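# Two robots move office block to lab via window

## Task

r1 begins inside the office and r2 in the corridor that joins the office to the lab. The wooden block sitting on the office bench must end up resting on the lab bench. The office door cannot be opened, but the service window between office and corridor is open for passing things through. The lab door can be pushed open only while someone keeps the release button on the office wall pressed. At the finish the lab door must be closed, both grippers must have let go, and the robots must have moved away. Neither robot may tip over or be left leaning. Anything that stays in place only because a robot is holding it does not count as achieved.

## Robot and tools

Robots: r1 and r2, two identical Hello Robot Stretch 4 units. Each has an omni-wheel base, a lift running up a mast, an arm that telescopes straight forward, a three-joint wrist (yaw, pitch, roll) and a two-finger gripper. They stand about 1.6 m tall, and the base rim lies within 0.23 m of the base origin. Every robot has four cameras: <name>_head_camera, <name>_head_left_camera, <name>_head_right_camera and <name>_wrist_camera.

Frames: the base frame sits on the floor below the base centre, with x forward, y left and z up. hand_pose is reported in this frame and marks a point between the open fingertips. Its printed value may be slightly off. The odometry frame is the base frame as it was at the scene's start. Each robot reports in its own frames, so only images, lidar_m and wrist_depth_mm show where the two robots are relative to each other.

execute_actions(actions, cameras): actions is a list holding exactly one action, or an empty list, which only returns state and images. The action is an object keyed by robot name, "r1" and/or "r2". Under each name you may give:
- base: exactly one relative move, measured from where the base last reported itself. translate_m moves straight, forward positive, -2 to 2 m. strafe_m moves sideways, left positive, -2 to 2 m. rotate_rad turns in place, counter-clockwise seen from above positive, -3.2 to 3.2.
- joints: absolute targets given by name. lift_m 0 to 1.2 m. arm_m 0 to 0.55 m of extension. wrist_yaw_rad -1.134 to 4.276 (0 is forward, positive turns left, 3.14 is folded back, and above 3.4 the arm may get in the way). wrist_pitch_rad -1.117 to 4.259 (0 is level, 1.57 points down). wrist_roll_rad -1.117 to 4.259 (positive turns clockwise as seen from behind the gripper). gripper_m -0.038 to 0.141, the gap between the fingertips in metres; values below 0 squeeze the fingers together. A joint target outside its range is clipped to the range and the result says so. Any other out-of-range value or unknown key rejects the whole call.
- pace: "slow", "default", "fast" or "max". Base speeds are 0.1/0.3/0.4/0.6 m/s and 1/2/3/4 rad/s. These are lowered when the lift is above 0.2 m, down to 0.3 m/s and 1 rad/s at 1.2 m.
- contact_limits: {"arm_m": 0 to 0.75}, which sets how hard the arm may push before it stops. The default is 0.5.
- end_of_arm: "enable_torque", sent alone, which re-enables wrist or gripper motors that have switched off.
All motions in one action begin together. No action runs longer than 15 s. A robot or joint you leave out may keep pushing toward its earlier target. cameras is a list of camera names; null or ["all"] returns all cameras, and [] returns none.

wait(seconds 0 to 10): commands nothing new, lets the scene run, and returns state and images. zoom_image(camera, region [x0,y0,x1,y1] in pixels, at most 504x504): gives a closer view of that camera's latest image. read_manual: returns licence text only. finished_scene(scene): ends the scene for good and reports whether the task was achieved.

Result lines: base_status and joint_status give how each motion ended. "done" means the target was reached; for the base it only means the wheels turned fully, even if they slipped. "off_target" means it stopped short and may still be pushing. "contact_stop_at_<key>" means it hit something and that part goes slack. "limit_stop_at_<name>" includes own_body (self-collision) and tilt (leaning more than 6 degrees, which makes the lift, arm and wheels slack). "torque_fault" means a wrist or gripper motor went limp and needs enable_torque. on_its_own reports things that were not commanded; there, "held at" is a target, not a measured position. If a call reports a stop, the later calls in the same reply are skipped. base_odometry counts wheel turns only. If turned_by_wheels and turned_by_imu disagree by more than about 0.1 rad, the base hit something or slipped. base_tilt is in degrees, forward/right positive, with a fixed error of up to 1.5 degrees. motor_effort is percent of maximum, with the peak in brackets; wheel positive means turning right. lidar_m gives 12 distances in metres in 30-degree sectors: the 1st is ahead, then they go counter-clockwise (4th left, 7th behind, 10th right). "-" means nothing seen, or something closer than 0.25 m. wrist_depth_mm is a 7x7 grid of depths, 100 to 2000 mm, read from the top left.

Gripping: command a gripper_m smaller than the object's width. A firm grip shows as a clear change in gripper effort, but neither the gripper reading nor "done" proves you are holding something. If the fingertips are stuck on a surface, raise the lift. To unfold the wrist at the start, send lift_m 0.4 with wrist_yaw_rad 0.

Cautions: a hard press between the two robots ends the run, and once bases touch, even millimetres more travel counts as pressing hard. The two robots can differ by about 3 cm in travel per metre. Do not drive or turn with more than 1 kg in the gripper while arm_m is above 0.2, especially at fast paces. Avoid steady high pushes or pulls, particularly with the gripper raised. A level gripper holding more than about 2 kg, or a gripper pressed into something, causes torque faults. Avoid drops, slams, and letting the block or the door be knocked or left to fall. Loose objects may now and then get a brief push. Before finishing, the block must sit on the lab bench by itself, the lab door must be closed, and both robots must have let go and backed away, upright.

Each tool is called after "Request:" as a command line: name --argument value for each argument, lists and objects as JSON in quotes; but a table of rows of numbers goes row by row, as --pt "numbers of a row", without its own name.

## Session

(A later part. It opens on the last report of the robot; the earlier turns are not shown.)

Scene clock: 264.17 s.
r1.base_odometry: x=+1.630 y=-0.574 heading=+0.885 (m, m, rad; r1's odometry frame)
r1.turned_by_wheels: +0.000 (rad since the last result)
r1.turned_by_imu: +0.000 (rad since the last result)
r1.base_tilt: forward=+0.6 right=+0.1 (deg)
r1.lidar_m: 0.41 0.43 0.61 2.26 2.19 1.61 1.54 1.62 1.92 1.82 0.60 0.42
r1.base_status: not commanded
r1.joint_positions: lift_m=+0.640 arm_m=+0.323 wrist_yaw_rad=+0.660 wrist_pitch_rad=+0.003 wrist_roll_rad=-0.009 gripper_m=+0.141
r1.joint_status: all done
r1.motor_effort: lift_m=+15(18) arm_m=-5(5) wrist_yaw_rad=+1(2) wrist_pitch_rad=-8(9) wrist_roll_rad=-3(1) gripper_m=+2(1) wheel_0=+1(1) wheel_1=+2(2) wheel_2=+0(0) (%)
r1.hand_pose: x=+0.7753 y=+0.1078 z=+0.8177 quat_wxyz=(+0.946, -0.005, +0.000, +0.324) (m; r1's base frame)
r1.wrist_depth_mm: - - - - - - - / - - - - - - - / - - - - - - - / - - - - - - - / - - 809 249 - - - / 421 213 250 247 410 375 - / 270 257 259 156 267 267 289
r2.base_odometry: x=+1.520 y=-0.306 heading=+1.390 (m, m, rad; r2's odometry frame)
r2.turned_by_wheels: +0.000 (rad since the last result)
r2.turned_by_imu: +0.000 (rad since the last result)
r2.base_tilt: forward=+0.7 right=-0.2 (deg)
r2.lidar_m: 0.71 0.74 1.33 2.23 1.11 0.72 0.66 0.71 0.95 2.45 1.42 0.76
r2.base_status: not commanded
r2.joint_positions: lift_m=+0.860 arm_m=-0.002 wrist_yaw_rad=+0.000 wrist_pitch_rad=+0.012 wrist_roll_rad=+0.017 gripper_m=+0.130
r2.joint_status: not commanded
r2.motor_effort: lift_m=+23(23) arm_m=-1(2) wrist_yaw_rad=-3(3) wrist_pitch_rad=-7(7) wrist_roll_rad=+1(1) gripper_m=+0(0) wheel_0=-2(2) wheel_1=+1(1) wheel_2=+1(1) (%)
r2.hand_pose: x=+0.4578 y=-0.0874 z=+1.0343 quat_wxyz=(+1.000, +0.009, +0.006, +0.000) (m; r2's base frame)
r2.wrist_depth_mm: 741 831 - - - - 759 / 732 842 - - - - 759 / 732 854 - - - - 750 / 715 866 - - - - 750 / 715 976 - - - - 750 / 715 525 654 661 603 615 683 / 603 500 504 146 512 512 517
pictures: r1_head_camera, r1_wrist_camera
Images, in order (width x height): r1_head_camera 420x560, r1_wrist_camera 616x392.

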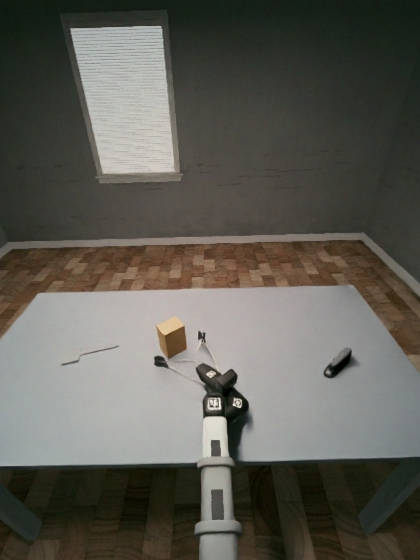

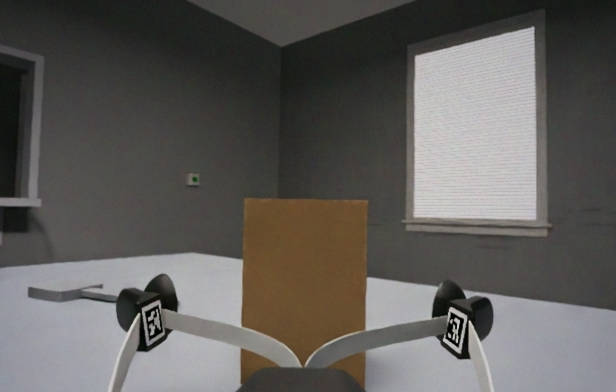

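Request:
execute_actions --actions '[{"r1": {"base": {"strafe_m": 0.027}, "joints": {"arm_m": 0.358}, "pace": "slow"}}]' --cameras '["r1_head_camera", "r1_wrist_camera"]'

Scene clock: 271.20 s.
r1.base_odometry: x=+1.609 y=-0.557 heading=+0.885 (m, m, rad; r1's odometry frame)
r1.turned_by_wheels: +0.000 (rad since the last result)
r1.turned_by_imu: +0.001 (rad since the last result)
r1.base_tilt: forward=+0.6 right=+0.1 (deg)
r1.lidar_m: 0.41 0.45 0.59 2.22 2.21 1.61 1.55 1.63 1.96 1.86 0.59 0.42
r1.base_status: done
r1.joint_positions: lift_m=+0.640 arm_m=+0.357 wrist_yaw_rad=+0.660 wrist_pitch_rad=+0.003 wrist_roll_rad=-0.009 gripper_m=+0.141
r1.joint_status: all done
r1.motor_effort: lift_m=+15(16) arm_m=+5(6) wrist_yaw_rad=+1(1) wrist_pitch_rad=-8(8) wrist_roll_rad=+1(1) gripper_m=+1(1) wheel_0=-1(5) wheel_1=+1(6) wheel_2=+0(1) (%)
r1.hand_pose: x=+0.8095 y=+0.1078 z=+0.8177 quat_wxyz=(+0.946, -0.005, +0.000, +0.324) (m; r1's base frame)
r1.wrist_depth_mm: - - - - - - - / - - - - - - - / - - - - - - - / - - - - - - - / - - 676 204 - - - / 415 214 206 204 407 375 - / 270 257 243 156 265 267 289
r2.base_odometry: x=+1.520 y=-0.306 heading=+1.390 (m, m, rad; r2's odometry frame)
r2.turned_by_wheels: +0.000 (rad since the last result)
r2.turned_by_imu: +0.000 (rad since the last result)
r2.base_tilt: forward=+0.7 right=-0.2 (deg)
r2.lidar_m: 0.71 0.75 1.35 2.23 1.15 0.72 0.67 0.70 0.97 2.42 1.40 0.78
r2.base_status: not commanded
r2.joint_positions: lift_m=+0.860 arm_m=-0.002 wrist_yaw_rad=+0.000 wrist_pitch_rad=+0.012 wrist_roll_rad=+0.017 gripper_m=+0.130
r2.joint_status: not commanded
r2.motor_effort: lift_m=+23(23) arm_m=-1(1) wrist_yaw_rad=-3(3) wrist_pitch_rad=-7(7) wrist_roll_rad=+1(2) gripper_m=+0(1) wheel_0=-2(2) wheel_1=+1(1) wheel_2=+1(1) (%)
r2.hand_pose: x=+0.4578 y=-0.0874 z=+1.0343 quat_wxyz=(+1.000, +0.009, +0.006, +0.000) (m; r2's base frame)
r2.wrist_depth_mm: 732 831 - - - - 768 / 741 842 - - - - 750 / 723 842 - - - - 759 / 723 866 - - - - 750 / 707 960 - - - - 741 / 715 521 654 668 603 603 683 / 603 500 508 146 512 517 517
pictures: r1_head_camera, r1_wrist_camera
Images, in order (width x height): r1_head_camera 420x560, r1_wrist_camera 616x392.

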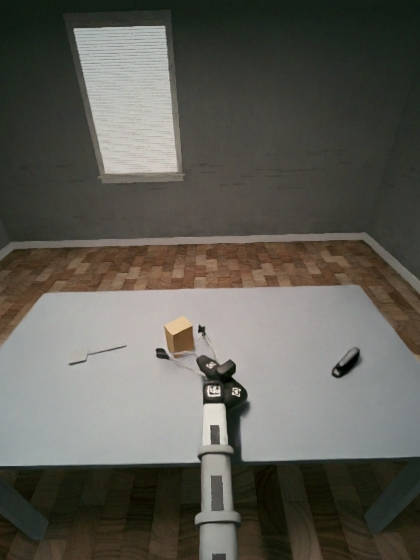

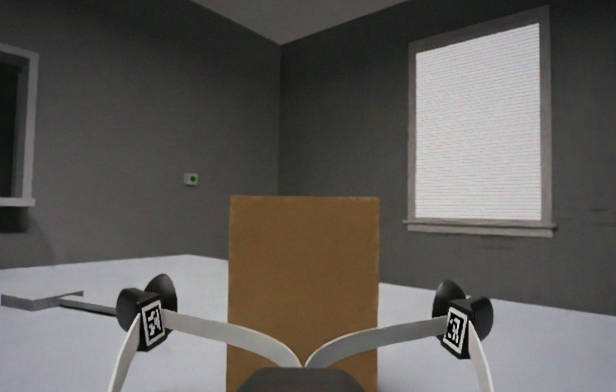

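Request:
execute_actions --actions '[{"r1": {"joints": {"gripper_m": 0.03}}}]' --cameras '["r1_wrist_camera"]'

Request:
execute_actions --actions '[{"r1": {"joints": {"lift_m": 0.72}}}]' --cameras '["r1_head_camera", "r1_wrist_camera"]'

Scene clock: 278.97 s.
r1.base_odometry: x=+1.609 y=-0.557 heading=+0.885 (m, m, rad; r1's odometry frame)
r1.turned_by_wheels: +0.000 (rad since the last result)
r1.turned_by_imu: +0.001 (rad since the last result)
r1.base_tilt: forward=+0.6 right=+0.1 (deg)
r1.lidar_m: 0.41 0.43 0.62 2.23 2.20 1.63 1.54 1.62 1.95 1.85 0.58 0.41
r1.base_status: not commanded
r1.joint_positions: lift_m=+0.640 arm_m=+0.357 wrist_yaw_rad=+0.660 wrist_pitch_rad=+0.003 wrist_roll_rad=-0.009 gripper_m=+0.030
r1.joint_status: all done
r1.motor_effort: lift_m=+15(15) arm_m=+5(5) wrist_yaw_rad=+1(1) wrist_pitch_rad=-8(8) wrist_roll_rad=+0(1) gripper_m=-25(19) wheel_0=-1(1) wheel_1=+1(1) wheel_2=+0(0) (%)
r1.hand_pose: x=+0.8095 y=+0.1079 z=+0.8177 quat_wxyz=(+0.946, -0.005, +0.000, +0.324) (m; r1's base frame)
r1.wrist_depth_mm: - - - - - - - / - - - - - - - / - - - - - - - / - - - 191 - - - / - - 668 190 - - - / 413 397 190 187 189 466 - / 271 240 189 187 186 250 290
r2.base_odometry: x=+1.520 y=-0.306 heading=+1.390 (m, m, rad; r2's odometry frame)
r2.turned_by_wheels: +0.000 (rad since the last result)
r2.turned_by_imu: +0.000 (rad since the last result)
r2.base_tilt: forward=+0.7 right=-0.2 (deg)
r2.lidar_m: 0.71 0.76 1.32 2.21 1.10 0.71 0.66 0.72 0.98 2.45 1.41 0.78
r2.base_status: not commanded
r2.joint_positions: lift_m=+0.860 arm_m=-0.002 wrist_yaw_rad=+0.000 wrist_pitch_rad=+0.012 wrist_roll_rad=+0.017 gripper_m=+0.130
r2.joint_status: not commanded
r2.motor_effort: lift_m=+23(23) arm_m=-1(1) wrist_yaw_rad=-2(3) wrist_pitch_rad=-7(7) wrist_roll_rad=+1(0) gripper_m=+0(0) wheel_0=-2(2) wheel_1=+1(1) wheel_2=+1(1) (%)
r2.hand_pose: x=+0.4578 y=-0.0874 z=+1.0343 quat_wxyz=(+1.000, +0.009, +0.006, +0.000) (m; r2's base frame)
r2.wrist_depth_mm: 741 831 - - - - 768 / 741 842 - - - - 759 / 732 854 - - - - 759 / 723 866 - - - - 750 / 715 960 - - - - 750 / 723 525 654 668 597 609 676 / 603 500 504 146 508 508 521
pictures: r1_wrist_camera
Images, in order (width x height): r1_wrist_camera 616x392.

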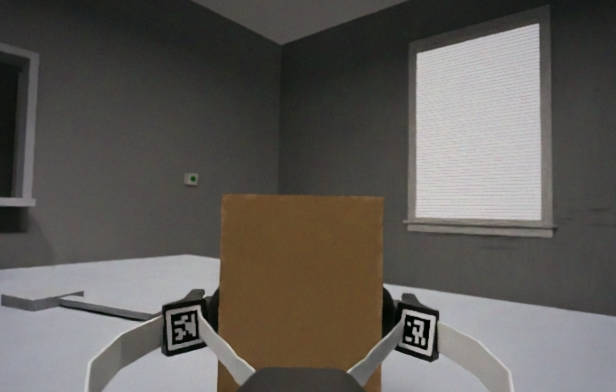

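Scene clock: 280.27 s.
r1.base_odometry: x=+1.609 y=-0.557 heading=+0.885 (m, m, rad; r1's odometry frame)
r1.turned_by_wheels: +0.000 (rad since the last result)
r1.turned_by_imu: +0.000 (rad since the last result)
r1.base_tilt: forward=+0.6 right=+0.1 (deg)
r1.lidar_m: 0.41 0.43 0.60 2.19 2.20 1.61 1.54 1.62 1.95 1.85 0.59 0.44
r1.base_status: not commanded
r1.joint_positions: lift_m=+0.720 arm_m=+0.357 wrist_yaw_rad=+0.660 wrist_pitch_rad=+0.006 wrist_roll_rad=-0.009 gripper_m=+0.030
r1.joint_status: all done
r1.motor_effort: lift_m=+22(24) arm_m=+5(5) wrist_yaw_rad=+1(1) wrist_pitch_rad=-18(18) wrist_roll_rad=+2(2) gripper_m=-23(23) wheel_0=+0(0) wheel_1=+1(1) wheel_2=+0(0) (%)
r1.hand_pose: x=+0.8095 y=+0.1079 z=+0.8961 quat_wxyz=(+0.946, -0.005, +0.001, +0.324) (m; r1's base frame)
r1.wrist_depth_mm: - - - - - - - / - - - - - - - / - - - - - - - / - - - 191 - - - / - - - 189 - - - / 707 723 189 187 190 - - / 427 382 188 186 186 418 -
r2.base_odometry: x=+1.520 y=-0.306 heading=+1.390 (m, m, rad; r2's odometry frame)
r2.turned_by_wheels: +0.000 (rad since the last result)
r2.turned_by_imu: +0.000 (rad since the last result)
r2.base_tilt: forward=+0.7 right=-0.2 (deg)
r2.lidar_m: 0.71 0.75 1.34 2.23 1.11 0.72 0.68 0.72 0.96 2.46 1.40 0.76
r2.base_status: not commanded
r2.joint_positions: lift_m=+0.860 arm_m=-0.002 wrist_yaw_rad=+0.000 wrist_pitch_rad=+0.012 wrist_roll_rad=+0.017 gripper_m=+0.130
r2.joint_status: not commanded
r2.motor_effort: lift_m=+23(23) arm_m=-1(1) wrist_yaw_rad=-2(2) wrist_pitch_rad=-7(7) wrist_roll_rad=+0(1) gripper_m=+0(0) wheel_0=-3(2) wheel_1=+1(1) wheel_2=+1(0) (%)
r2.hand_pose: x=+0.4578 y=-0.0874 z=+1.0343 quat_wxyz=(+1.000, +0.009, +0.006, +0.000) (m; r2's base frame)
r2.wrist_depth_mm: 741 831 - - - - 759 / 723 854 - - - - 768 / 732 831 - - - - 759 / 723 854 - - - - 750 / 715 960 - - - - 750 / 715 525 654 661 597 603 676 / 603 500 500 145 517 512 517
pictures: r1_head_camera, r1_wrist_camera
Images, in order (width x height): r1_head_camera 420x560, r1_wrist_camera 616x392.

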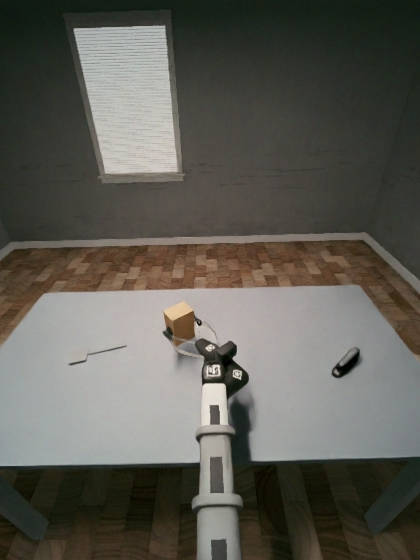

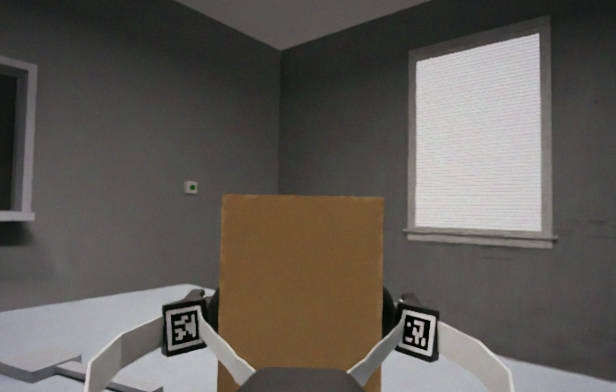

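Request:
execute_actions --actions '[{"r1": {"base": {"rotate_rad": 1.59}, "joints": {"lift_m": 0.89, "arm_m": 0.0, "wrist_yaw_rad": 0.0}}}]' --cameras '["r1_head_camera"]'

Request:
execute_actions --actions '[{"r1": {"base": {"translate_m": 1.7}, "pace": "fast"}}]' --cameras '["r1_head_camera"]'

Scene clock: 295.93 s.
r1.base_odometry: x=+1.609 y=-0.557 heading=+2.475 (m, m, rad; r1's odometry frame)
r1.turned_by_wheels: +1.590 (rad since the last result)
r1.turned_by_imu: +1.574 (rad since the last result)
r1.base_tilt: forward=+0.6 right=+0.0 (deg)
r1.lidar_m: 0.42 2.14 1.59 1.55 1.63 1.93 1.86 0.59 0.45 0.39 0.44 0.64
r1.base_status: done
r1.joint_positions: lift_m=+0.890 arm_m=+0.001 wrist_yaw_rad=+0.000 wrist_pitch_rad=+0.006 wrist_roll_rad=-0.009 gripper_m=+0.030
r1.joint_status: all done
r1.motor_effort: lift_m=+23(25) arm_m=-5(4) wrist_yaw_rad=+1(6) wrist_pitch_rad=-19(19) wrist_roll_rad=+0(0) gripper_m=-23(23) wheel_0=+1(7) wheel_1=+0(7) wheel_2=+0(5) (%)
r1.hand_pose: x=+0.4603 y=-0.0874 z=+1.0661 quat_wxyz=(+1.000, -0.005, +0.003, +0.000) (m; r1's base frame)
r1.wrist_depth_mm: - - - - - - - / - - - - - - - / - - - - - - - / - - - 191 - - - / - - - 189 - - - / - - 189 187 190 - - / - - 188 187 186 - -
r2.base_odometry: x=+1.520 y=-0.306 heading=+1.390 (m, m, rad; r2's odometry frame)
r2.turned_by_wheels: +0.000 (rad since the last result)
r2.turned_by_imu: +0.000 (rad since the last result)
r2.base_tilt: forward=+0.8 right=-0.2 (deg)
r2.lidar_m: 0.71 0.75 1.34 2.22 1.07 0.73 0.67 0.71 0.95 2.47 1.40 0.77
r2.base_status: not commanded
r2.joint_positions: lift_m=+0.860 arm_m=-0.002 wrist_yaw_rad=+0.000 wrist_pitch_rad=+0.012 wrist_roll_rad=+0.017 gripper_m=+0.130
r2.joint_status: not commanded
r2.motor_effort: lift_m=+23(23) arm_m=-1(1) wrist_yaw_rad=-3(3) wrist_pitch_rad=-7(7) wrist_roll_rad=+1(1) gripper_m=-1(1) wheel_0=-2(2) wheel_1=+1(1) wheel_2=+1(1) (%)
r2.hand_pose: x=+0.4578 y=-0.0874 z=+1.0343 quat_wxyz=(+1.000, +0.009, +0.006, +0.000) (m; r2's base frame)
r2.wrist_depth_mm: 741 842 - - - - 759 / 741 831 - - - - 759 / 732 842 - - - - 759 / 723 842 - - - - 741 / 715 976 - - - - 750 / 723 525 654 676 603 609 676 / 603 496 504 146 508 517 521
pictures: r1_head_camera
Images, in order (width x height): r1_head_camera 420x560.

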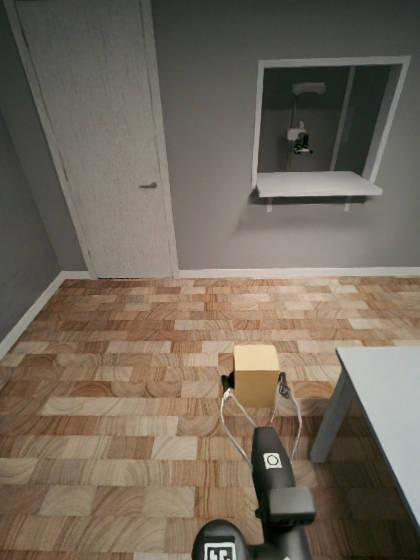

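Scene clock: 301.73 s.
r1.base_odometry: x=+0.273 y=+0.494 heading=+2.475 (m, m, rad; r1's odometry frame)
r1.turned_by_wheels: +0.000 (rad since the last result)
r1.turned_by_imu: -0.005 (rad since the last result)
r1.base_tilt: forward=+0.6 right=+0.0 (deg)
r1.lidar_m: 0.45 0.76 1.05 1.49 1.59 2.19 1.81 1.05 1.33 2.60 0.72 0.63
r1.base_status: done
r1.joint_positions: lift_m=+0.890 arm_m=+0.001 wrist_yaw_rad=+0.000 wrist_pitch_rad=+0.006 wrist_roll_rad=-0.009 gripper_m=+0.030
r1.joint_status: not commanded
r1.motor_effort: lift_m=+22(23) arm_m=-5(5) wrist_yaw_rad=+1(1) wrist_pitch_rad=-18(17) wrist_roll_rad=+3(3) gripper_m=-23(24) wheel_0=-1(5) wheel_1=+0(4) wheel_2=+1(11) (%)
r1.hand_pose: x=+0.4602 y=-0.0874 z=+1.0661 quat_wxyz=(+1.000, -0.005, +0.003, +0.000) (m; r1's base frame)
r1.wrist_depth_mm: 535 525 525 517 508 508 - / 530 525 521 517 508 504 - / 521 521 517 508 504 500 - / 525 521 517 191 504 496 - / 525 517 512 189 500 496 1366 / 521 517 190 188 190 492 778 / 517 508 188 187 186 484 500
r2.base_odometry: x=+1.520 y=-0.306 heading=+1.390 (m, m, rad; r2's odometry frame)
r2.turned_by_wheels: +0.000 (rad since the last result)
r2.turned_by_imu: +0.000 (rad since the last result)
r2.base_tilt: forward=+0.7 right=-0.2 (deg)
r2.lidar_m: 0.72 0.75 1.32 2.21 1.12 0.73 0.67 0.70 0.96 2.45 1.42 0.74
r2.base_status: not commanded
r2.joint_positions: lift_m=+0.860 arm_m=-0.002 wrist_yaw_rad=+0.000 wrist_pitch_rad=+0.012 wrist_roll_rad=+0.017 gripper_m=+0.130
r2.joint_status: not commanded
r2.motor_effort: lift_m=+23(23) arm_m=-1(1) wrist_yaw_rad=-2(2) wrist_pitch_rad=-7(7) wrist_roll_rad=+1(1) gripper_m=+0(0) wheel_0=-2(2) wheel_1=+1(1) wheel_2=+1(1) (%)
r2.hand_pose: x=+0.4578 y=-0.0874 z=+1.0343 quat_wxyz=(+1.000, +0.009, +0.006, +0.000) (m; r2's base frame)
r2.wrist_depth_mm: 750 842 - - - - 768 / 732 842 - - - - 759 / 723 854 - - - - 741 / 723 854 - - - - 759 / 723 960 - - - - 750 / 715 521 654 668 603 609 683 / 603 500 504 146 508 512 517
pictures: r1_head_camera
Images, in order (width x height): r1_head_camera 420x560.

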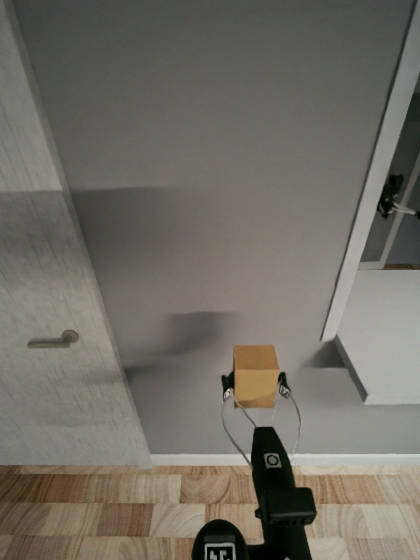

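Request:
zoom_image --camera "r1_head_camera" --region '[280, 240, 420, 480]'

Region (280, 240, 420, 480) of r1_head_camera's 420x560 image, scaled by 2.100, with more detail than that image has; it fills the left 294 columns of this view, and the rest is white.

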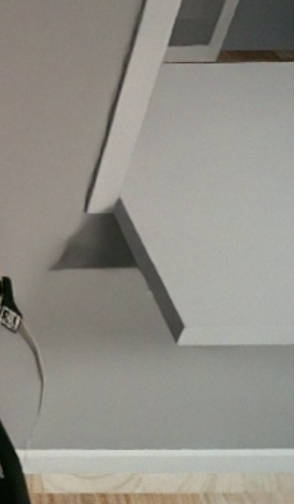

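Request:
execute_actions --actions '[{"r1": {"base": {"strafe_m": -0.72}, "pace": "fast"}}]' --cameras '["r1_head_camera", "r2_head_camera"]'

Scene clock: 344.47 s.
r1.base_odometry: x=+0.718 y=+1.059 heading=+2.475 (m, m, rad; r1's odometry frame)
r1.turned_by_wheels: +0.000 (rad since the last result)
r1.turned_by_imu: -0.003 (rad since the last result)
r1.base_tilt: forward=+0.6 right=+0.0 (deg)
r1.lidar_m: 0.42 0.50 1.04 2.20 2.32 0.89 0.87 0.91 2.61 2.53 0.67 0.47
r1.base_status: done
r1.joint_positions: lift_m=+0.890 arm_m=+0.001 wrist_yaw_rad=+0.000 wrist_pitch_rad=+0.006 wrist_roll_rad=-0.009 gripper_m=+0.030
r1.joint_status: not commanded
r1.motor_effort: lift_m=+22(22) arm_m=-5(5) wrist_yaw_rad=+2(0) wrist_pitch_rad=-17(19) wrist_roll_rad=+2(0) gripper_m=-22(19) wheel_0=+0(9) wheel_1=+1(9) wheel_2=+0(0) (%)
r1.hand_pose: x=+0.4602 y=-0.0874 z=+1.0661 quat_wxyz=(+1.000, -0.005, +0.003, +0.000) (m; r1's base frame)
r1.wrist_depth_mm: 574 - - - - - - / 580 - - - - - - / 580 - - - - - - / 585 - - 191 - - - / 585 - - 190 - - - / 591 798 190 188 190 - - / 500 442 189 187 186 466 539
r2.base_odometry: x=+1.520 y=-0.306 heading=+1.390 (m, m, rad; r2's odometry frame)
r2.turned_by_wheels: +0.000 (rad since the last result)
r2.turned_by_imu: +0.000 (rad since the last result)
r2.base_tilt: forward=+0.7 right=-0.2 (deg)
r2.lidar_m: 0.70 0.75 1.34 2.23 1.10 0.73 0.67 0.71 0.95 2.46 1.43 0.77
r2.base_status: not commanded
r2.joint_positions: lift_m=+0.860 arm_m=-0.002 wrist_yaw_rad=+0.000 wrist_pitch_rad=+0.012 wrist_roll_rad=+0.017 gripper_m=+0.130
r2.joint_status: not commanded
r2.motor_effort: lift_m=+23(24) arm_m=-1(1) wrist_yaw_rad=-3(2) wrist_pitch_rad=-7(7) wrist_roll_rad=+1(1) gripper_m=-2(0) wheel_0=-2(2) wheel_1=+1(1) wheel_2=+0(1) (%)
r2.hand_pose: x=+0.4578 y=-0.0874 z=+1.0343 quat_wxyz=(+1.000, +0.009, +0.006, +0.000) (m; r2's base frame)
r2.wrist_depth_mm: 732 820 - - - - 768 / 732 831 - - - - 759 / 723 854 - - - - 759 / 732 842 - - - - 741 / 723 946 - - - - 759 / 715 525 654 668 597 609 683 / 609 496 504 146 508 512 517
pictures: r1_head_camera, r2_head_camera
Images, in order (width x height): r1_head_camera 420x560, r2_head_camera 420x560.

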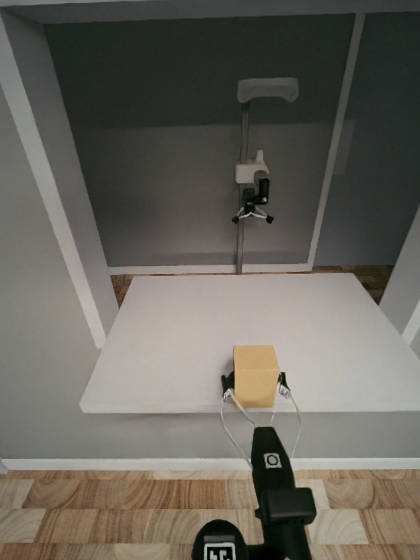

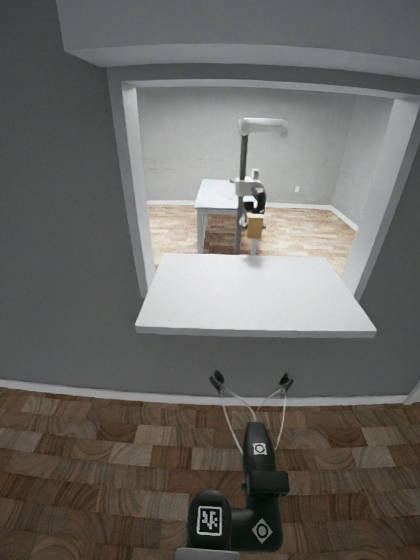

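Request:
execute_actions --actions '[{"r1": {"joints": {"arm_m": 0.5}}}]' --cameras '[]'

Request:
execute_actions --actions '[{"r1": {"joints": {"lift_m": 0.83}}}]' --cameras '["r1_head_camera", "r2_wrist_camera"]'

Scene clock: 357.13 s.
r1.base_odometry: x=+0.718 y=+1.059 heading=+2.475 (m, m, rad; r1's odometry frame)
r1.turned_by_wheels: +0.000 (rad since the last result)
r1.turned_by_imu: +0.001 (rad since the last result)
r1.base_tilt: forward=+0.5 right=+0.0 (deg)
r1.lidar_m: 0.46 0.51 1.04 2.21 2.32 0.90 0.88 0.95 2.61 2.52 0.68 0.47
r1.base_status: not commanded
r1.joint_positions: lift_m=+0.890 arm_m=+0.499 wrist_yaw_rad=+0.000 wrist_pitch_rad=+0.006 wrist_roll_rad=-0.009 gripper_m=+0.030
r1.joint_status: all done
r1.motor_effort: lift_m=+22(22) arm_m=+5(5) wrist_yaw_rad=+1(2) wrist_pitch_rad=-18(18) wrist_roll_rad=+1(2) gripper_m=-25(26) wheel_0=+0(0) wheel_1=+1(1) wheel_2=+0(0) (%)
r1.hand_pose: x=+0.9585 y=-0.0874 z=+1.0662 quat_wxyz=(+1.000, -0.005, +0.003, +0.000) (m; r1's base frame)
r1.wrist_depth_mm: 1863 1863 1863 1808 1756 1808 1863 / 1863 1863 1863 1863 1229 1808 1863 / 1863 1863 1808 1808 1808 1808 1808 / 1863 1863 1808 191 1138 1756 1863 / 1863 1808 1808 189 820 1756 1808 / 1863 1863 190 188 189 1756 1808 / 1863 1808 189 187 186 1708 1808
r2.base_odometry: x=+1.520 y=-0.306 heading=+1.390 (m, m, rad; r2's odometry frame)
r2.turned_by_wheels: +0.000 (rad since the last result)
r2.turned_by_imu: +0.000 (rad since the last result)
r2.base_tilt: forward=+0.7 right=-0.2 (deg)
r2.lidar_m: 0.71 0.75 1.33 2.22 1.11 0.70 0.67 0.70 0.96 2.45 1.40 0.78
r2.base_status: not commanded
r2.joint_positions: lift_m=+0.860 arm_m=-0.002 wrist_yaw_rad=+0.000 wrist_pitch_rad=+0.012 wrist_roll_rad=+0.017 gripper_m=+0.130
r2.joint_status: not commanded
r2.motor_effort: lift_m=+23(23) arm_m=-2(1) wrist_yaw_rad=-3(3) wrist_pitch_rad=-7(7) wrist_roll_rad=+1(2) gripper_m=+0(0) wheel_0=-2(2) wheel_1=+1(1) wheel_2=+1(1) (%)
r2.hand_pose: x=+0.4578 y=-0.0874 z=+1.0343 quat_wxyz=(+1.000, +0.009, +0.006, +0.000) (m; r2's base frame)
r2.wrist_depth_mm: 750 842 - - - - 759 / 732 842 - - - - 759 / 732 842 - - - - 759 / 732 854 - - - - 759 / 723 960 - - 1025 - 750 / 715 525 654 668 609 609 691 / 609 500 500 146 512 517 517
pictures: none
No camera images: the call's "cameras" was empty. Leave "cameras" out to get every camera's image.

Scene clock: 358.30 s.
r1.base_odometry: x=+0.718 y=+1.059 heading=+2.475 (m, m, rad; r1's odometry frame)
r1.turned_by_wheels: +0.000 (rad since the last result)
r1.turned_by_imu: +0.000 (rad since the last result)
r1.base_tilt: forward=+0.6 right=+0.1 (deg)
r1.lidar_m: 0.48 0.49 1.04 2.21 2.32 0.91 0.89 0.92 2.59 2.53 0.68 0.50
r1.base_status: not commanded
r1.joint_positions: lift_m=+0.830 arm_m=+0.499 wrist_yaw_rad=+0.000 wrist_pitch_rad=+0.006 wrist_roll_rad=-0.009 gripper_m=+0.030
r1.joint_status: all done
r1.motor_effort: lift_m=+17(20) arm_m=+5(5) wrist_yaw_rad=+1(0) wrist_pitch_rad=-18(18) wrist_roll_rad=+2(1) gripper_m=-25(21) wheel_0=+0(0) wheel_1=+1(1) wheel_2=+0(0) (%)
r1.hand_pose: x=+0.9585 y=-0.0874 z=+1.0066 quat_wxyz=(+1.000, -0.005, +0.003, +0.000) (m; r1's base frame)
r1.wrist_depth_mm: 1921 1863 1863 1808 1042 1808 1863 / 1863 1863 1863 1863 1808 1808 1863 / 1863 1863 1808 1808 1756 1756 1808 / 1863 1863 1863 191 904 1756 1808 / 1863 1863 1863 189 1756 1808 1808 / 1863 1808 190 188 190 1756 1808 / 1863 314 189 187 186 325 1808
r2.base_odometry: x=+1.520 y=-0.306 heading=+1.390 (m, m, rad; r2's odometry frame)
r2.turned_by_wheels: +0.000 (rad since the last result)
r2.turned_by_imu: +0.000 (rad since the last result)
r2.base_tilt: forward=+0.7 right=-0.2 (deg)
r2.lidar_m: 0.72 0.75 1.29 2.24 1.08 0.72 0.67 0.71 0.95 2.46 1.40 0.75
r2.base_status: not commanded
r2.joint_positions: lift_m=+0.860 arm_m=-0.002 wrist_yaw_rad=+0.000 wrist_pitch_rad=+0.012 wrist_roll_rad=+0.017 gripper_m=+0.130
r2.joint_status: not commanded
r2.motor_effort: lift_m=+22(23) arm_m=-1(1) wrist_yaw_rad=-3(3) wrist_pitch_rad=-7(7) wrist_roll_rad=+2(1) gripper_m=+0(1) wheel_0=-2(2) wheel_1=+1(1) wheel_2=+1(1) (%)
r2.hand_pose: x=+0.4578 y=-0.0874 z=+1.0343 quat_wxyz=(+1.000, +0.009, +0.006, +0.000) (m; r2's base frame)
r2.wrist_depth_mm: 732 831 - - - - 759 / 732 854 - - - - 759 / 732 842 - - - - 768 / 732 842 - - - - 750 / 723 976 - - 609 - 759 / 715 525 654 676 597 609 683 / 609 500 504 146 508 508 517
pictures: r1_head_camera, r2_wrist_camera
Images, in order (width x height): r1_head_camera 420x560, r2_wrist_camera 616x392.

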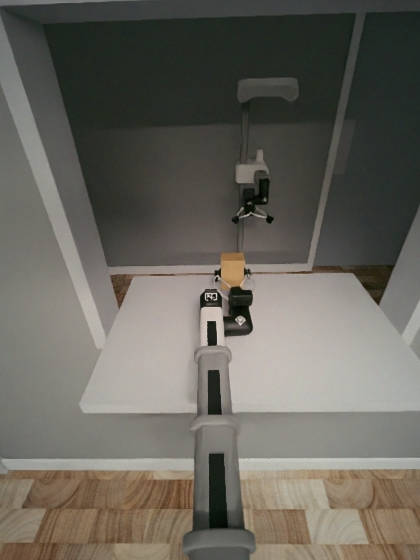

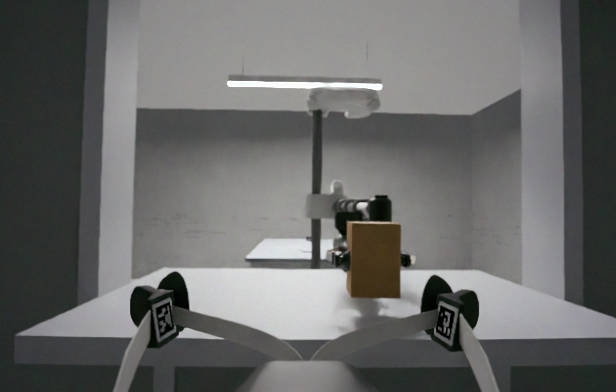

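Request:
execute_actions --actions '[{"r1": {"joints": {"lift_m": 0.815}, "pace": "slow"}, "r2": {"base": {"strafe_m": -0.105}, "joints": {"gripper_m": 0.141}}}]' --cameras '["r1_head_camera", "r2_wrist_camera"]'

Scene clock: 387.03 s.
r1.base_odometry: x=+0.718 y=+1.059 heading=+2.475 (m, m, rad; r1's odometry frame)
r1.turned_by_wheels: +0.000 (rad since the last result)
r1.turned_by_imu: +0.000 (rad since the last result)
r1.base_tilt: forward=+0.7 right=+0.0 (deg)
r1.lidar_m: 0.47 0.50 1.04 2.21 2.34 0.93 0.87 0.94 2.59 2.53 0.68 0.48
r1.base_status: not commanded
r1.joint_positions: lift_m=+0.815 arm_m=+0.499 wrist_yaw_rad=+0.000 wrist_pitch_rad=+0.006 wrist_roll_rad=-0.009 gripper_m=+0.030
r1.joint_status: all done
r1.motor_effort: lift_m=+16(16) arm_m=+5(5) wrist_yaw_rad=+0(1) wrist_pitch_rad=-18(18) wrist_roll_rad=+1(1) gripper_m=-24(21) wheel_0=+0(0) wheel_1=+1(1) wheel_2=+0(0) (%)
r1.hand_pose: x=+0.9585 y=-0.0874 z=+0.9916 quat_wxyz=(+1.000, -0.005, +0.003, +0.000) (m; r1's base frame)
r1.wrist_depth_mm: 1921 1863 1863 1863 1160 1756 1863 / 1921 1863 1863 1808 1808 1808 1863 / 1863 1863 1863 1808 1808 1808 1863 / 1921 1863 1863 191 1756 1756 1808 / 1921 1863 1808 189 1808 1756 1808 / 1863 1808 190 188 190 1808 1808 / 317 281 188 187 186 293 1808
r2.base_odometry: x=+1.623 y=-0.325 heading=+1.390 (m, m, rad; r2's odometry frame)
r2.turned_by_wheels: +0.000 (rad since the last result)
r2.turned_by_imu: +0.000 (rad since the last result)
r2.base_tilt: forward=+0.7 right=-0.1 (deg)
r2.lidar_m: 0.69 0.76 1.35 2.32 0.99 0.73 0.67 0.70 0.96 2.34 1.41 0.76
r2.base_status: done
r2.joint_positions: lift_m=+0.860 arm_m=-0.002 wrist_yaw_rad=+0.000 wrist_pitch_rad=+0.012 wrist_roll_rad=+0.017 gripper_m=+0.141
r2.joint_status: all done
r2.motor_effort: lift_m=+23(23) arm_m=-1(0) wrist_yaw_rad=-3(2) wrist_pitch_rad=-8(7) wrist_roll_rad=+1(1) gripper_m=+0(1) wheel_0=-2(7) wheel_1=+1(2) wheel_2=+1(1) (%)
r2.hand_pose: x=+0.4578 y=-0.0874 z=+1.0343 quat_wxyz=(+1.000, +0.009, +0.006, +0.000) (m; r2's base frame)
r2.wrist_depth_mm: 732 - - - - 854 768 / 732 - - - - 854 759 / 741 - - - - 866 768 / 732 - - - - 866 759 / 732 - - 621 - 842 759 / 640 213 654 597 668 220 750 / 715 504 508 150 512 512 521
pictures: r1_head_camera, r2_wrist_camera
Images, in order (width x height): r1_head_camera 420x560, r2_wrist_camera 616x392.

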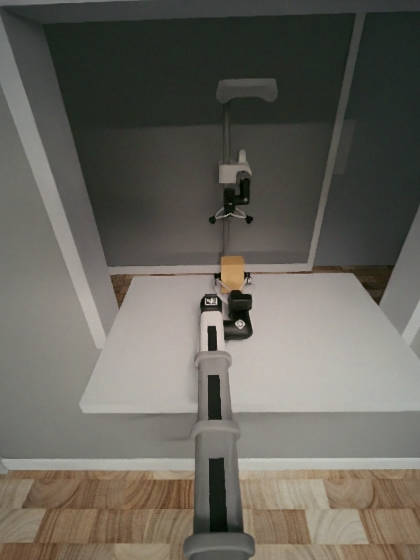

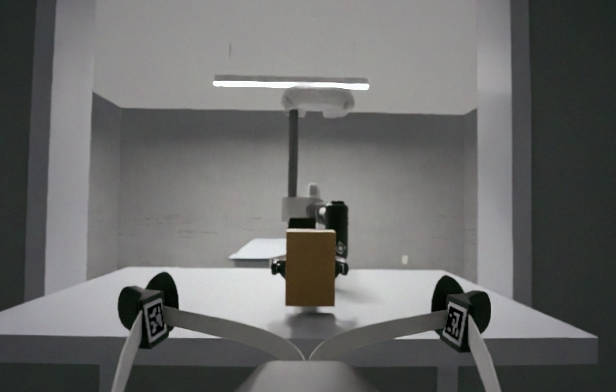

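Request:
zoom_image --camera "r2_wrist_camera" --region '[250, 210, 380, 340]'

Region (250, 210, 380, 340) of r2_wrist_camera's 616x392 image, scaled by 3.877.

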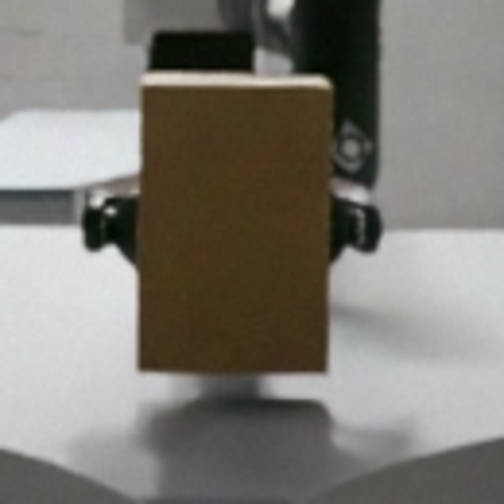

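Request:
execute_actions --actions '[{"r1": {"joints": {"lift_m": 0.806}, "pace": "slow"}}]' --cameras '["r2_wrist_camera"]'

Scene clock: 393.07 s.
r1.base_odometry: x=+0.718 y=+1.059 heading=+2.475 (m, m, rad; r1's odometry frame)
r1.turned_by_wheels: +0.000 (rad since the last result)
r1.turned_by_imu: +0.000 (rad since the last result)
r1.base_tilt: forward=+0.7 right=+0.1 (deg)
r1.lidar_m: 0.48 0.49 1.03 2.22 2.34 0.92 0.87 0.95 2.61 2.52 0.68 0.49
r1.base_status: not commanded
r1.joint_positions: lift_m=+0.806 arm_m=+0.499 wrist_yaw_rad=+0.000 wrist_pitch_rad=+0.006 wrist_roll_rad=-0.009 gripper_m=+0.030
r1.joint_status: all done
r1.motor_effort: lift_m=+16(15) arm_m=+5(5) wrist_yaw_rad=+1(1) wrist_pitch_rad=-18(18) wrist_roll_rad=+1(1) gripper_m=-22(22) wheel_0=+0(0) wheel_1=+1(1) wheel_2=+0(0) (%)
r1.hand_pose: x=+0.9585 y=-0.0874 z=+0.9826 quat_wxyz=(+1.000, -0.005, +0.003, +0.000) (m; r1's base frame)
r1.wrist_depth_mm: 1921 1863 1808 1863 1098 1808 1863 / 1921 1863 1863 1808 1808 1863 1808 / 1863 1863 1863 1808 1808 1756 1863 / 1863 1863 1808 191 1756 1756 1808 / 1863 1808 1808 190 1756 1756 1808 / 1863 1808 190 188 189 1756 1808 / 296 263 189 187 186 273 317
r2.base_odometry: x=+1.623 y=-0.325 heading=+1.390 (m, m, rad; r2's odometry frame)
r2.turned_by_wheels: +0.000 (rad since the last result)
r2.turned_by_imu: +0.000 (rad since the last result)
r2.base_tilt: forward=+0.8 right=-0.2 (deg)
r2.lidar_m: 0.72 0.75 1.36 2.31 0.99 0.70 0.67 0.71 0.97 2.33 1.39 0.75
r2.base_status: not commanded
r2.joint_positions: lift_m=+0.860 arm_m=-0.002 wrist_yaw_rad=+0.000 wrist_pitch_rad=+0.012 wrist_roll_rad=+0.017 gripper_m=+0.141
r2.joint_status: not commanded
r2.motor_effort: lift_m=+23(23) arm_m=-2(2) wrist_yaw_rad=-3(3) wrist_pitch_rad=-7(7) wrist_roll_rad=+0(0) gripper_m=+0(0) wheel_0=-2(2) wheel_1=+0(1) wheel_2=+1(1) (%)
r2.hand_pose: x=+0.4578 y=-0.0874 z=+1.0343 quat_wxyz=(+1.000, +0.009, +0.006, +0.000) (m; r2's base frame)
r2.wrist_depth_mm: 732 - - - - 842 759 / 732 - - - - 866 750 / 732 - - - - 842 750 / 732 - - - - 854 750 / 741 - - 621 - 854 750 / 634 213 661 597 668 220 750 / 707 504 508 149 512 521 521
pictures: r2_wrist_camera
Images, in order (width x height): r2_wrist_camera 616x392.

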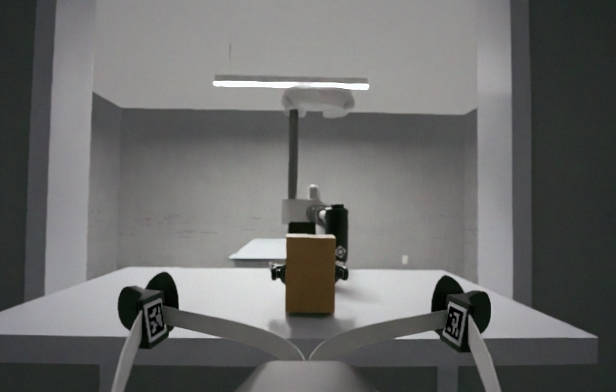

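Request:
execute_actions --actions '[{"r1": {"joints": {"lift_m": 0.799}, "pace": "slow"}}]' --cameras '["r2_wrist_camera"]'

Scene clock: 398.70 s.
r1.base_odometry: x=+0.718 y=+1.059 heading=+2.475 (m, m, rad; r1's odometry frame)
r1.turned_by_wheels: +0.000 (rad since the last result)
r1.turned_by_imu: +0.000 (rad since the last result)
r1.base_tilt: forward=+0.5 right=+0.0 (deg)
r1.lidar_m: 0.48 0.50 1.03 2.22 2.30 0.93 0.88 0.94 2.59 2.52 0.67 0.48
r1.base_status: not commanded
r1.joint_positions: lift_m=+0.799 arm_m=+0.499 wrist_yaw_rad=+0.000 wrist_pitch_rad=+0.006 wrist_roll_rad=-0.009 gripper_m=+0.030
r1.joint_status: all done
r1.motor_effort: lift_m=+16(16) arm_m=+5(5) wrist_yaw_rad=+0(1) wrist_pitch_rad=-18(18) wrist_roll_rad=+0(0) gripper_m=-21(19) wheel_0=+0(0) wheel_1=+1(1) wheel_2=+0(0) (%)
r1.hand_pose: x=+0.9585 y=-0.0874 z=+0.9756 quat_wxyz=(+1.000, -0.005, +0.003, +0.000) (m; r1's base frame)
r1.wrist_depth_mm: 1921 1863 1863 1808 1078 1808 1863 / 1921 1863 1863 1808 1808 1808 1863 / 1921 1863 1808 1863 1808 1808 1808 / 1921 1863 1808 191 1808 1756 1808 / 1863 1863 1808 190 1756 1756 1756 / 1863 1863 189 188 190 1756 1808 / 279 248 189 186 186 259 298
r2.base_odometry: x=+1.623 y=-0.325 heading=+1.390 (m, m, rad; r2's odometry frame)
r2.turned_by_wheels: +0.000 (rad since the last result)
r2.turned_by_imu: +0.000 (rad since the last result)
r2.base_tilt: forward=+0.7 right=-0.2 (deg)
r2.lidar_m: 0.73 0.73 1.34 2.32 1.01 0.73 0.68 0.69 0.95 2.33 1.42 0.76
r2.base_status: not commanded
r2.joint_positions: lift_m=+0.860 arm_m=-0.002 wrist_yaw_rad=+0.000 wrist_pitch_rad=+0.012 wrist_roll_rad=+0.017 gripper_m=+0.141
r2.joint_status: not commanded
r2.motor_effort: lift_m=+23(23) arm_m=-2(1) wrist_yaw_rad=-2(3) wrist_pitch_rad=-7(7) wrist_roll_rad=+1(1) gripper_m=+0(1) wheel_0=-2(2) wheel_1=+1(1) wheel_2=+1(1) (%)
r2.hand_pose: x=+0.4578 y=-0.0874 z=+1.0343 quat_wxyz=(+1.000, +0.009, +0.006, +0.000) (m; r2's base frame)
r2.wrist_depth_mm: 741 - - - - 878 768 / 723 - - - - 854 768 / 741 - - - - 854 750 / 741 - - - - 866 750 / 732 - - 634 - 842 750 / 627 213 661 603 676 220 741 / 715 500 508 150 517 517 521
pictures: r2_wrist_camera
Images, in order (width x height): r2_wrist_camera 616x392.

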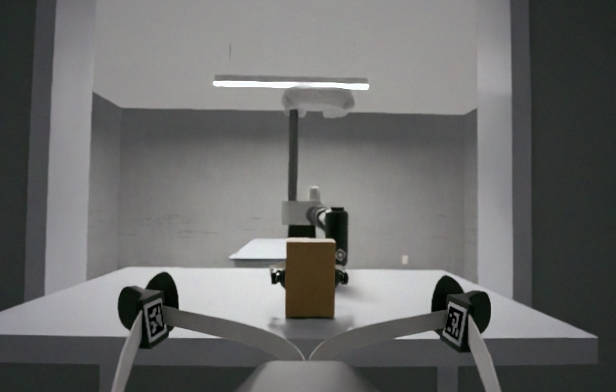

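Request:
zoom_image --camera "r2_wrist_camera" --region '[250, 220, 380, 350]'

Region (250, 220, 380, 350) of r2_wrist_camera's 616x392 image, scaled by 3.877.

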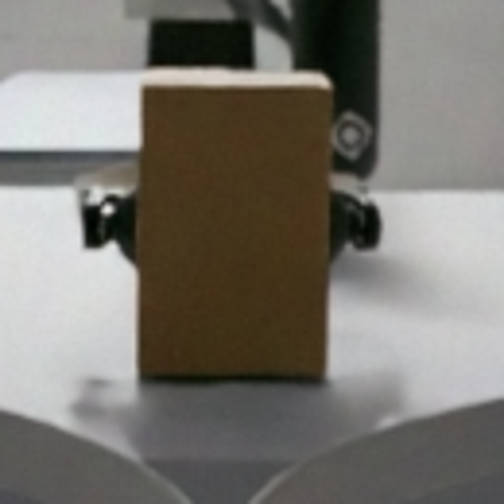

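Request:
execute_actions --actions '[{"r1": {"joints": {"gripper_m": 0.141}}}]' --cameras '[]'

Request:
execute_actions --actions '[{"r1": {"joints": {"arm_m": 0.0}, "pace": "fast"}}]' --cameras '["r1_head_camera", "r2_wrist_camera", "r2_head_camera"]'

Scene clock: 407.23 s.
r1.base_odometry: x=+0.718 y=+1.059 heading=+2.475 (m, m, rad; r1's odometry frame)
r1.turned_by_wheels: +0.000 (rad since the last result)
r1.turned_by_imu: +0.001 (rad since the last result)
r1.base_tilt: forward=+0.6 right=+0.1 (deg)
r1.lidar_m: 0.49 0.51 1.03 2.21 2.32 0.91 0.87 0.93 2.61 2.52 0.67 0.49
r1.base_status: not commanded
r1.joint_positions: lift_m=+0.799 arm_m=+0.499 wrist_yaw_rad=+0.000 wrist_pitch_rad=+0.003 wrist_roll_rad=-0.009 gripper_m=+0.141
r1.joint_status: all done
r1.motor_effort: lift_m=+16(16) arm_m=+5(5) wrist_yaw_rad=+1(1) wrist_pitch_rad=-8(19) wrist_roll_rad=+1(0) gripper_m=-1(20) wheel_0=+0(0) wheel_1=+1(1) wheel_2=+0(0) (%)
r1.hand_pose: x=+0.9585 y=-0.0874 z=+0.9766 quat_wxyz=(+1.000, -0.005, +0.001, +0.000) (m; r1's base frame)
r1.wrist_depth_mm: 1921 1863 1863 1808 1098 1808 1863 / 1921 1863 1863 1863 1808 1808 1863 / 1863 1863 1863 1808 1863 1808 1863 / 1921 1863 1808 904 1808 1808 1863 / 1863 1863 1863 198 1808 1756 1808 / 1863 214 198 196 1756 1708 1863 / 285 272 257 156 282 285 307
r2.base_odometry: x=+1.623 y=-0.325 heading=+1.390 (m, m, rad; r2's odometry frame)
r2.turned_by_wheels: +0.000 (rad since the last result)
r2.turned_by_imu: +0.000 (rad since the last result)
r2.base_tilt: forward=+0.8 right=-0.2 (deg)
r2.lidar_m: 0.71 0.75 1.34 2.34 1.01 0.69 0.66 0.71 0.97 2.35 1.41 0.77
r2.base_status: not commanded
r2.joint_positions: lift_m=+0.860 arm_m=-0.002 wrist_yaw_rad=+0.000 wrist_pitch_rad=+0.012 wrist_roll_rad=+0.017 gripper_m=+0.141
r2.joint_status: not commanded
r2.motor_effort: lift_m=+23(23) arm_m=-1(1) wrist_yaw_rad=-2(2) wrist_pitch_rad=-7(7) wrist_roll_rad=+1(0) gripper_m=+0(1) wheel_0=-3(3) wheel_1=+1(1) wheel_2=+1(1) (%)
r2.hand_pose: x=+0.4578 y=-0.0874 z=+1.0343 quat_wxyz=(+1.000, +0.009, +0.006, +0.000) (m; r2's base frame)
r2.wrist_depth_mm: 732 - - - - 854 759 / 741 - - - - 854 759 / 741 - - - - 854 750 / 732 - - - - 842 759 / 732 - - 854 - 854 750 / 634 212 668 591 676 220 750 / 707 500 504 149 517 512 521
pictures: none
No camera images: the call's "cameras" was empty. Leave "cameras" out to get every camera's image.

Scene clock: 409.33 s.
r1.base_odometry: x=+0.718 y=+1.059 heading=+2.475 (m, m, rad; r1's odometry frame)
r1.turned_by_wheels: +0.000 (rad since the last result)
r1.turned_by_imu: +0.000 (rad since the last result)
r1.base_tilt: forward=+0.6 right=+0.0 (deg)
r1.lidar_m: 0.46 0.50 1.04 2.22 2.32 0.93 0.88 0.94 2.58 2.53 0.68 0.52
r1.base_status: not commanded
r1.joint_positions: lift_m=+0.799 arm_m=+0.001 wrist_yaw_rad=+0.000 wrist_pitch_rad=+0.003 wrist_roll_rad=-0.009 gripper_m=+0.141
r1.joint_status: all done
r1.motor_effort: lift_m=+16(16) arm_m=-5(6) wrist_yaw_rad=+2(1) wrist_pitch_rad=-8(8) wrist_roll_rad=+1(1) gripper_m=+3(1) wheel_0=+0(0) wheel_1=+1(1) wheel_2=+0(0) (%)
r1.hand_pose: x=+0.4602 y=-0.0875 z=+0.9767 quat_wxyz=(+1.000, -0.005, +0.001, +0.000) (m; r1's base frame)
r1.wrist_depth_mm: 580 - - - - - - / 580 - - - - - - / 585 - - - - - - / 585 - - - - - - / 591 - - 699 - - - / 455 214 477 488 496 404 508 / 291 277 282 156 287 290 314
r2.base_odometry: x=+1.623 y=-0.325 heading=+1.390 (m, m, rad; r2's odometry frame)
r2.turned_by_wheels: +0.000 (rad since the last result)
r2.turned_by_imu: +0.000 (rad since the last result)
r2.base_tilt: forward=+0.7 right=-0.2 (deg)
r2.lidar_m: 0.72 0.76 1.36 2.32 1.03 0.69 0.68 0.71 0.94 2.35 1.39 0.79
r2.base_status: not commanded
r2.joint_positions: lift_m=+0.860 arm_m=-0.002 wrist_yaw_rad=+0.000 wrist_pitch_rad=+0.012 wrist_roll_rad=+0.017 gripper_m=+0.141
r2.joint_status: not commanded
r2.motor_effort: lift_m=+23(23) arm_m=-1(1) wrist_yaw_rad=-3(3) wrist_pitch_rad=-7(7) wrist_roll_rad=+0(1) gripper_m=+0(0) wheel_0=-2(2) wheel_1=+1(1) wheel_2=+1(1) (%)
r2.hand_pose: x=+0.4578 y=-0.0874 z=+1.0343 quat_wxyz=(+1.000, +0.009, +0.006, +0.000) (m; r2's base frame)
r2.wrist_depth_mm: 723 - - - - 854 759 / 723 - - - - 866 750 / 741 - - - - 866 759 / 732 - - - - 854 741 / 741 - - 1229 - 854 750 / 634 212 661 585 668 221 741 / 715 504 512 149 512 517 517
pictures: r1_head_camera, r2_head_camera, r2_wrist_camera
Images, in order (width x height): r1_head_camera 420x560, r2_head_camera 420x560, r2_wrist_camera 616x392.

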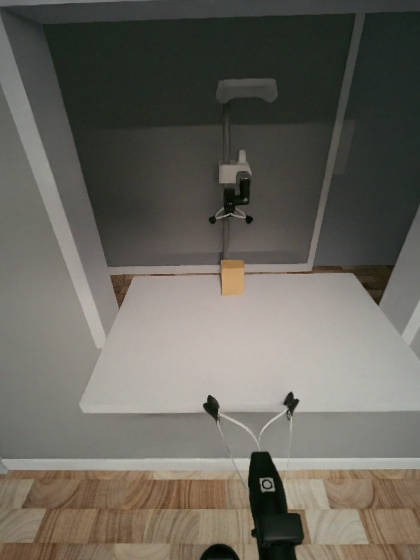

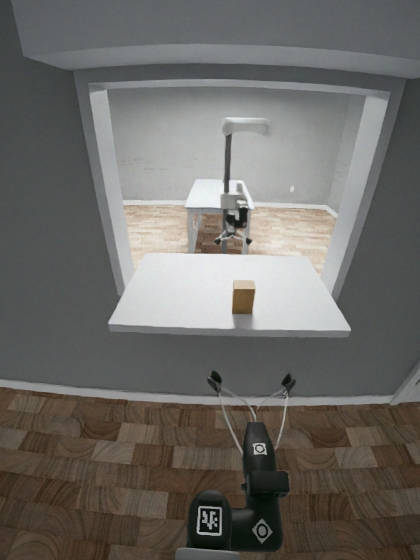

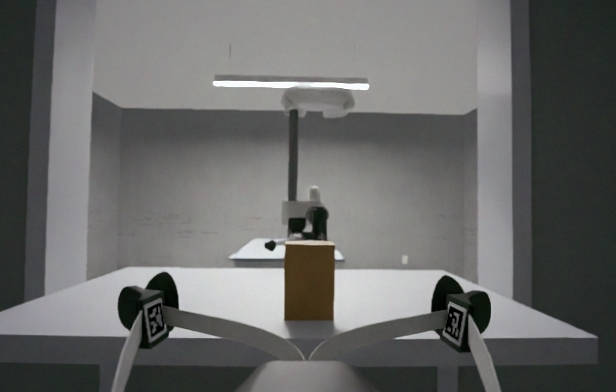

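Request:
execute_actions --actions '[{"r1": {"base": {"strafe_m": -1.38}, "joints": {"lift_m": 0.92, "gripper_m": 0.0}, "pace": "fast"}, "r2": {"joints": {"lift_m": 0.808, "arm_m": 0.33}}}]' --cameras '["r1_head_camera", "r1_wrist_camera", "r2_wrist_camera", "r2_head_camera"]'

Scene clock: 426.70 s.
r1.base_odometry: x=+1.571 y=+2.144 heading=+2.475 (m, m, rad; r1's odometry frame)
r1.turned_by_wheels: +0.000 (rad since the last result)
r1.turned_by_imu: -0.006 (rad since the last result)
r1.base_tilt: forward=+0.6 right=+0.1 (deg)
r1.lidar_m: 0.66 0.69 0.91 2.79 1.30 1.25 3.68 1.56 1.15 1.09 0.95 0.64
r1.base_status: done
r1.joint_positions: lift_m=+0.920 arm_m=+0.001 wrist_yaw_rad=+0.000 wrist_pitch_rad=+0.002 wrist_roll_rad=-0.009 gripper_m=+0.000
r1.joint_status: all done
r1.motor_effort: lift_m=+21(23) arm_m=-5(5) wrist_yaw_rad=+1(1) wrist_pitch_rad=-8(7) wrist_roll_rad=+1(0) gripper_m=-5(6) wheel_0=+0(8) wheel_1=+0(7) wheel_2=+0(1) (%)
r1.hand_pose: x=+0.4602 y=-0.0875 z=+1.0973 quat_wxyz=(+1.000, -0.005, +0.001, +0.000) (m; r1's base frame)
r1.wrist_depth_mm: 480 473 469 466 462 459 452 / 473 469 466 462 459 455 452 / 473 469 466 459 455 452 445 / 469 466 462 459 455 449 449 / 469 462 459 455 449 445 442 / 462 462 459 206 445 442 442 / 462 459 183 187 177 439 439
r2.base_odometry: x=+1.623 y=-0.325 heading=+1.390 (m, m, rad; r2's odometry frame)
r2.turned_by_wheels: +0.000 (rad since the last result)
r2.turned_by_imu: +0.000 (rad since the last result)
r2.base_tilt: forward=+0.7 right=-0.1 (deg)
r2.lidar_m: 0.70 0.74 1.33 2.33 1.00 0.73 0.67 0.70 0.96 2.38 1.41 0.76
r2.base_status: not commanded
r2.joint_positions: lift_m=+0.808 arm_m=+0.329 wrist_yaw_rad=+0.000 wrist_pitch_rad=+0.012 wrist_roll_rad=+0.017 gripper_m=+0.141
r2.joint_status: all done
r2.motor_effort: lift_m=+16(27) arm_m=+5(3) wrist_yaw_rad=-2(2) wrist_pitch_rad=-7(7) wrist_roll_rad=+1(1) gripper_m=+0(1) wheel_0=-2(2) wheel_1=+1(1) wheel_2=+1(1) (%)
r2.hand_pose: x=+0.7884 y=-0.0874 z=+0.9829 quat_wxyz=(+1.000, +0.009, +0.006, +0.000) (m; r2's base frame)
r2.wrist_depth_mm: - - - - - - - / - - - - - - - / - - - - - - - / - - - - - - - / - - - 270 - - - / 442 212 459 268 421 220 477 / 287 272 296 149 301 281 301
pictures: r1_head_camera, r1_wrist_camera, r2_head_camera, r2_wrist_camera
Images, in order (width x height): r1_head_camera 420x560, r1_wrist_camera 616x392, r2_head_camera 420x560, r2_wrist_camera 616x392.

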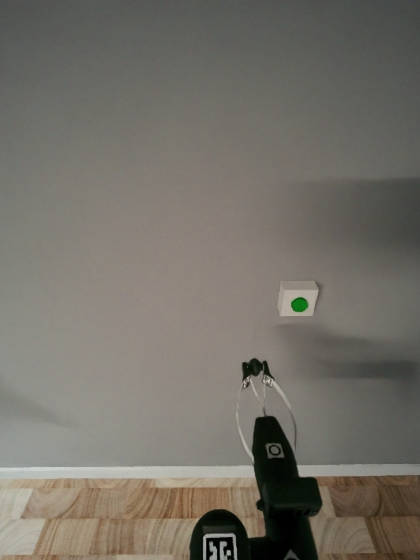

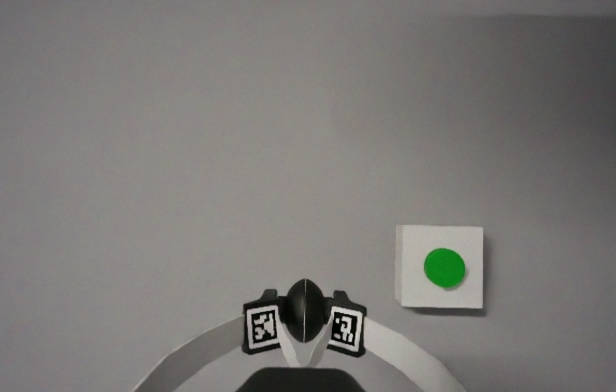

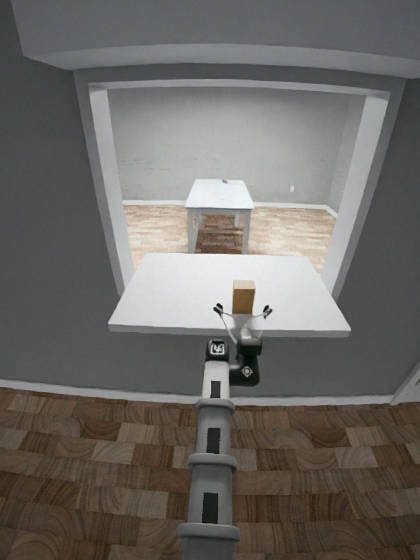

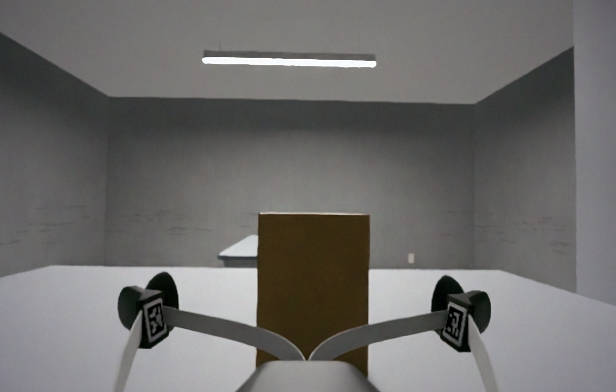

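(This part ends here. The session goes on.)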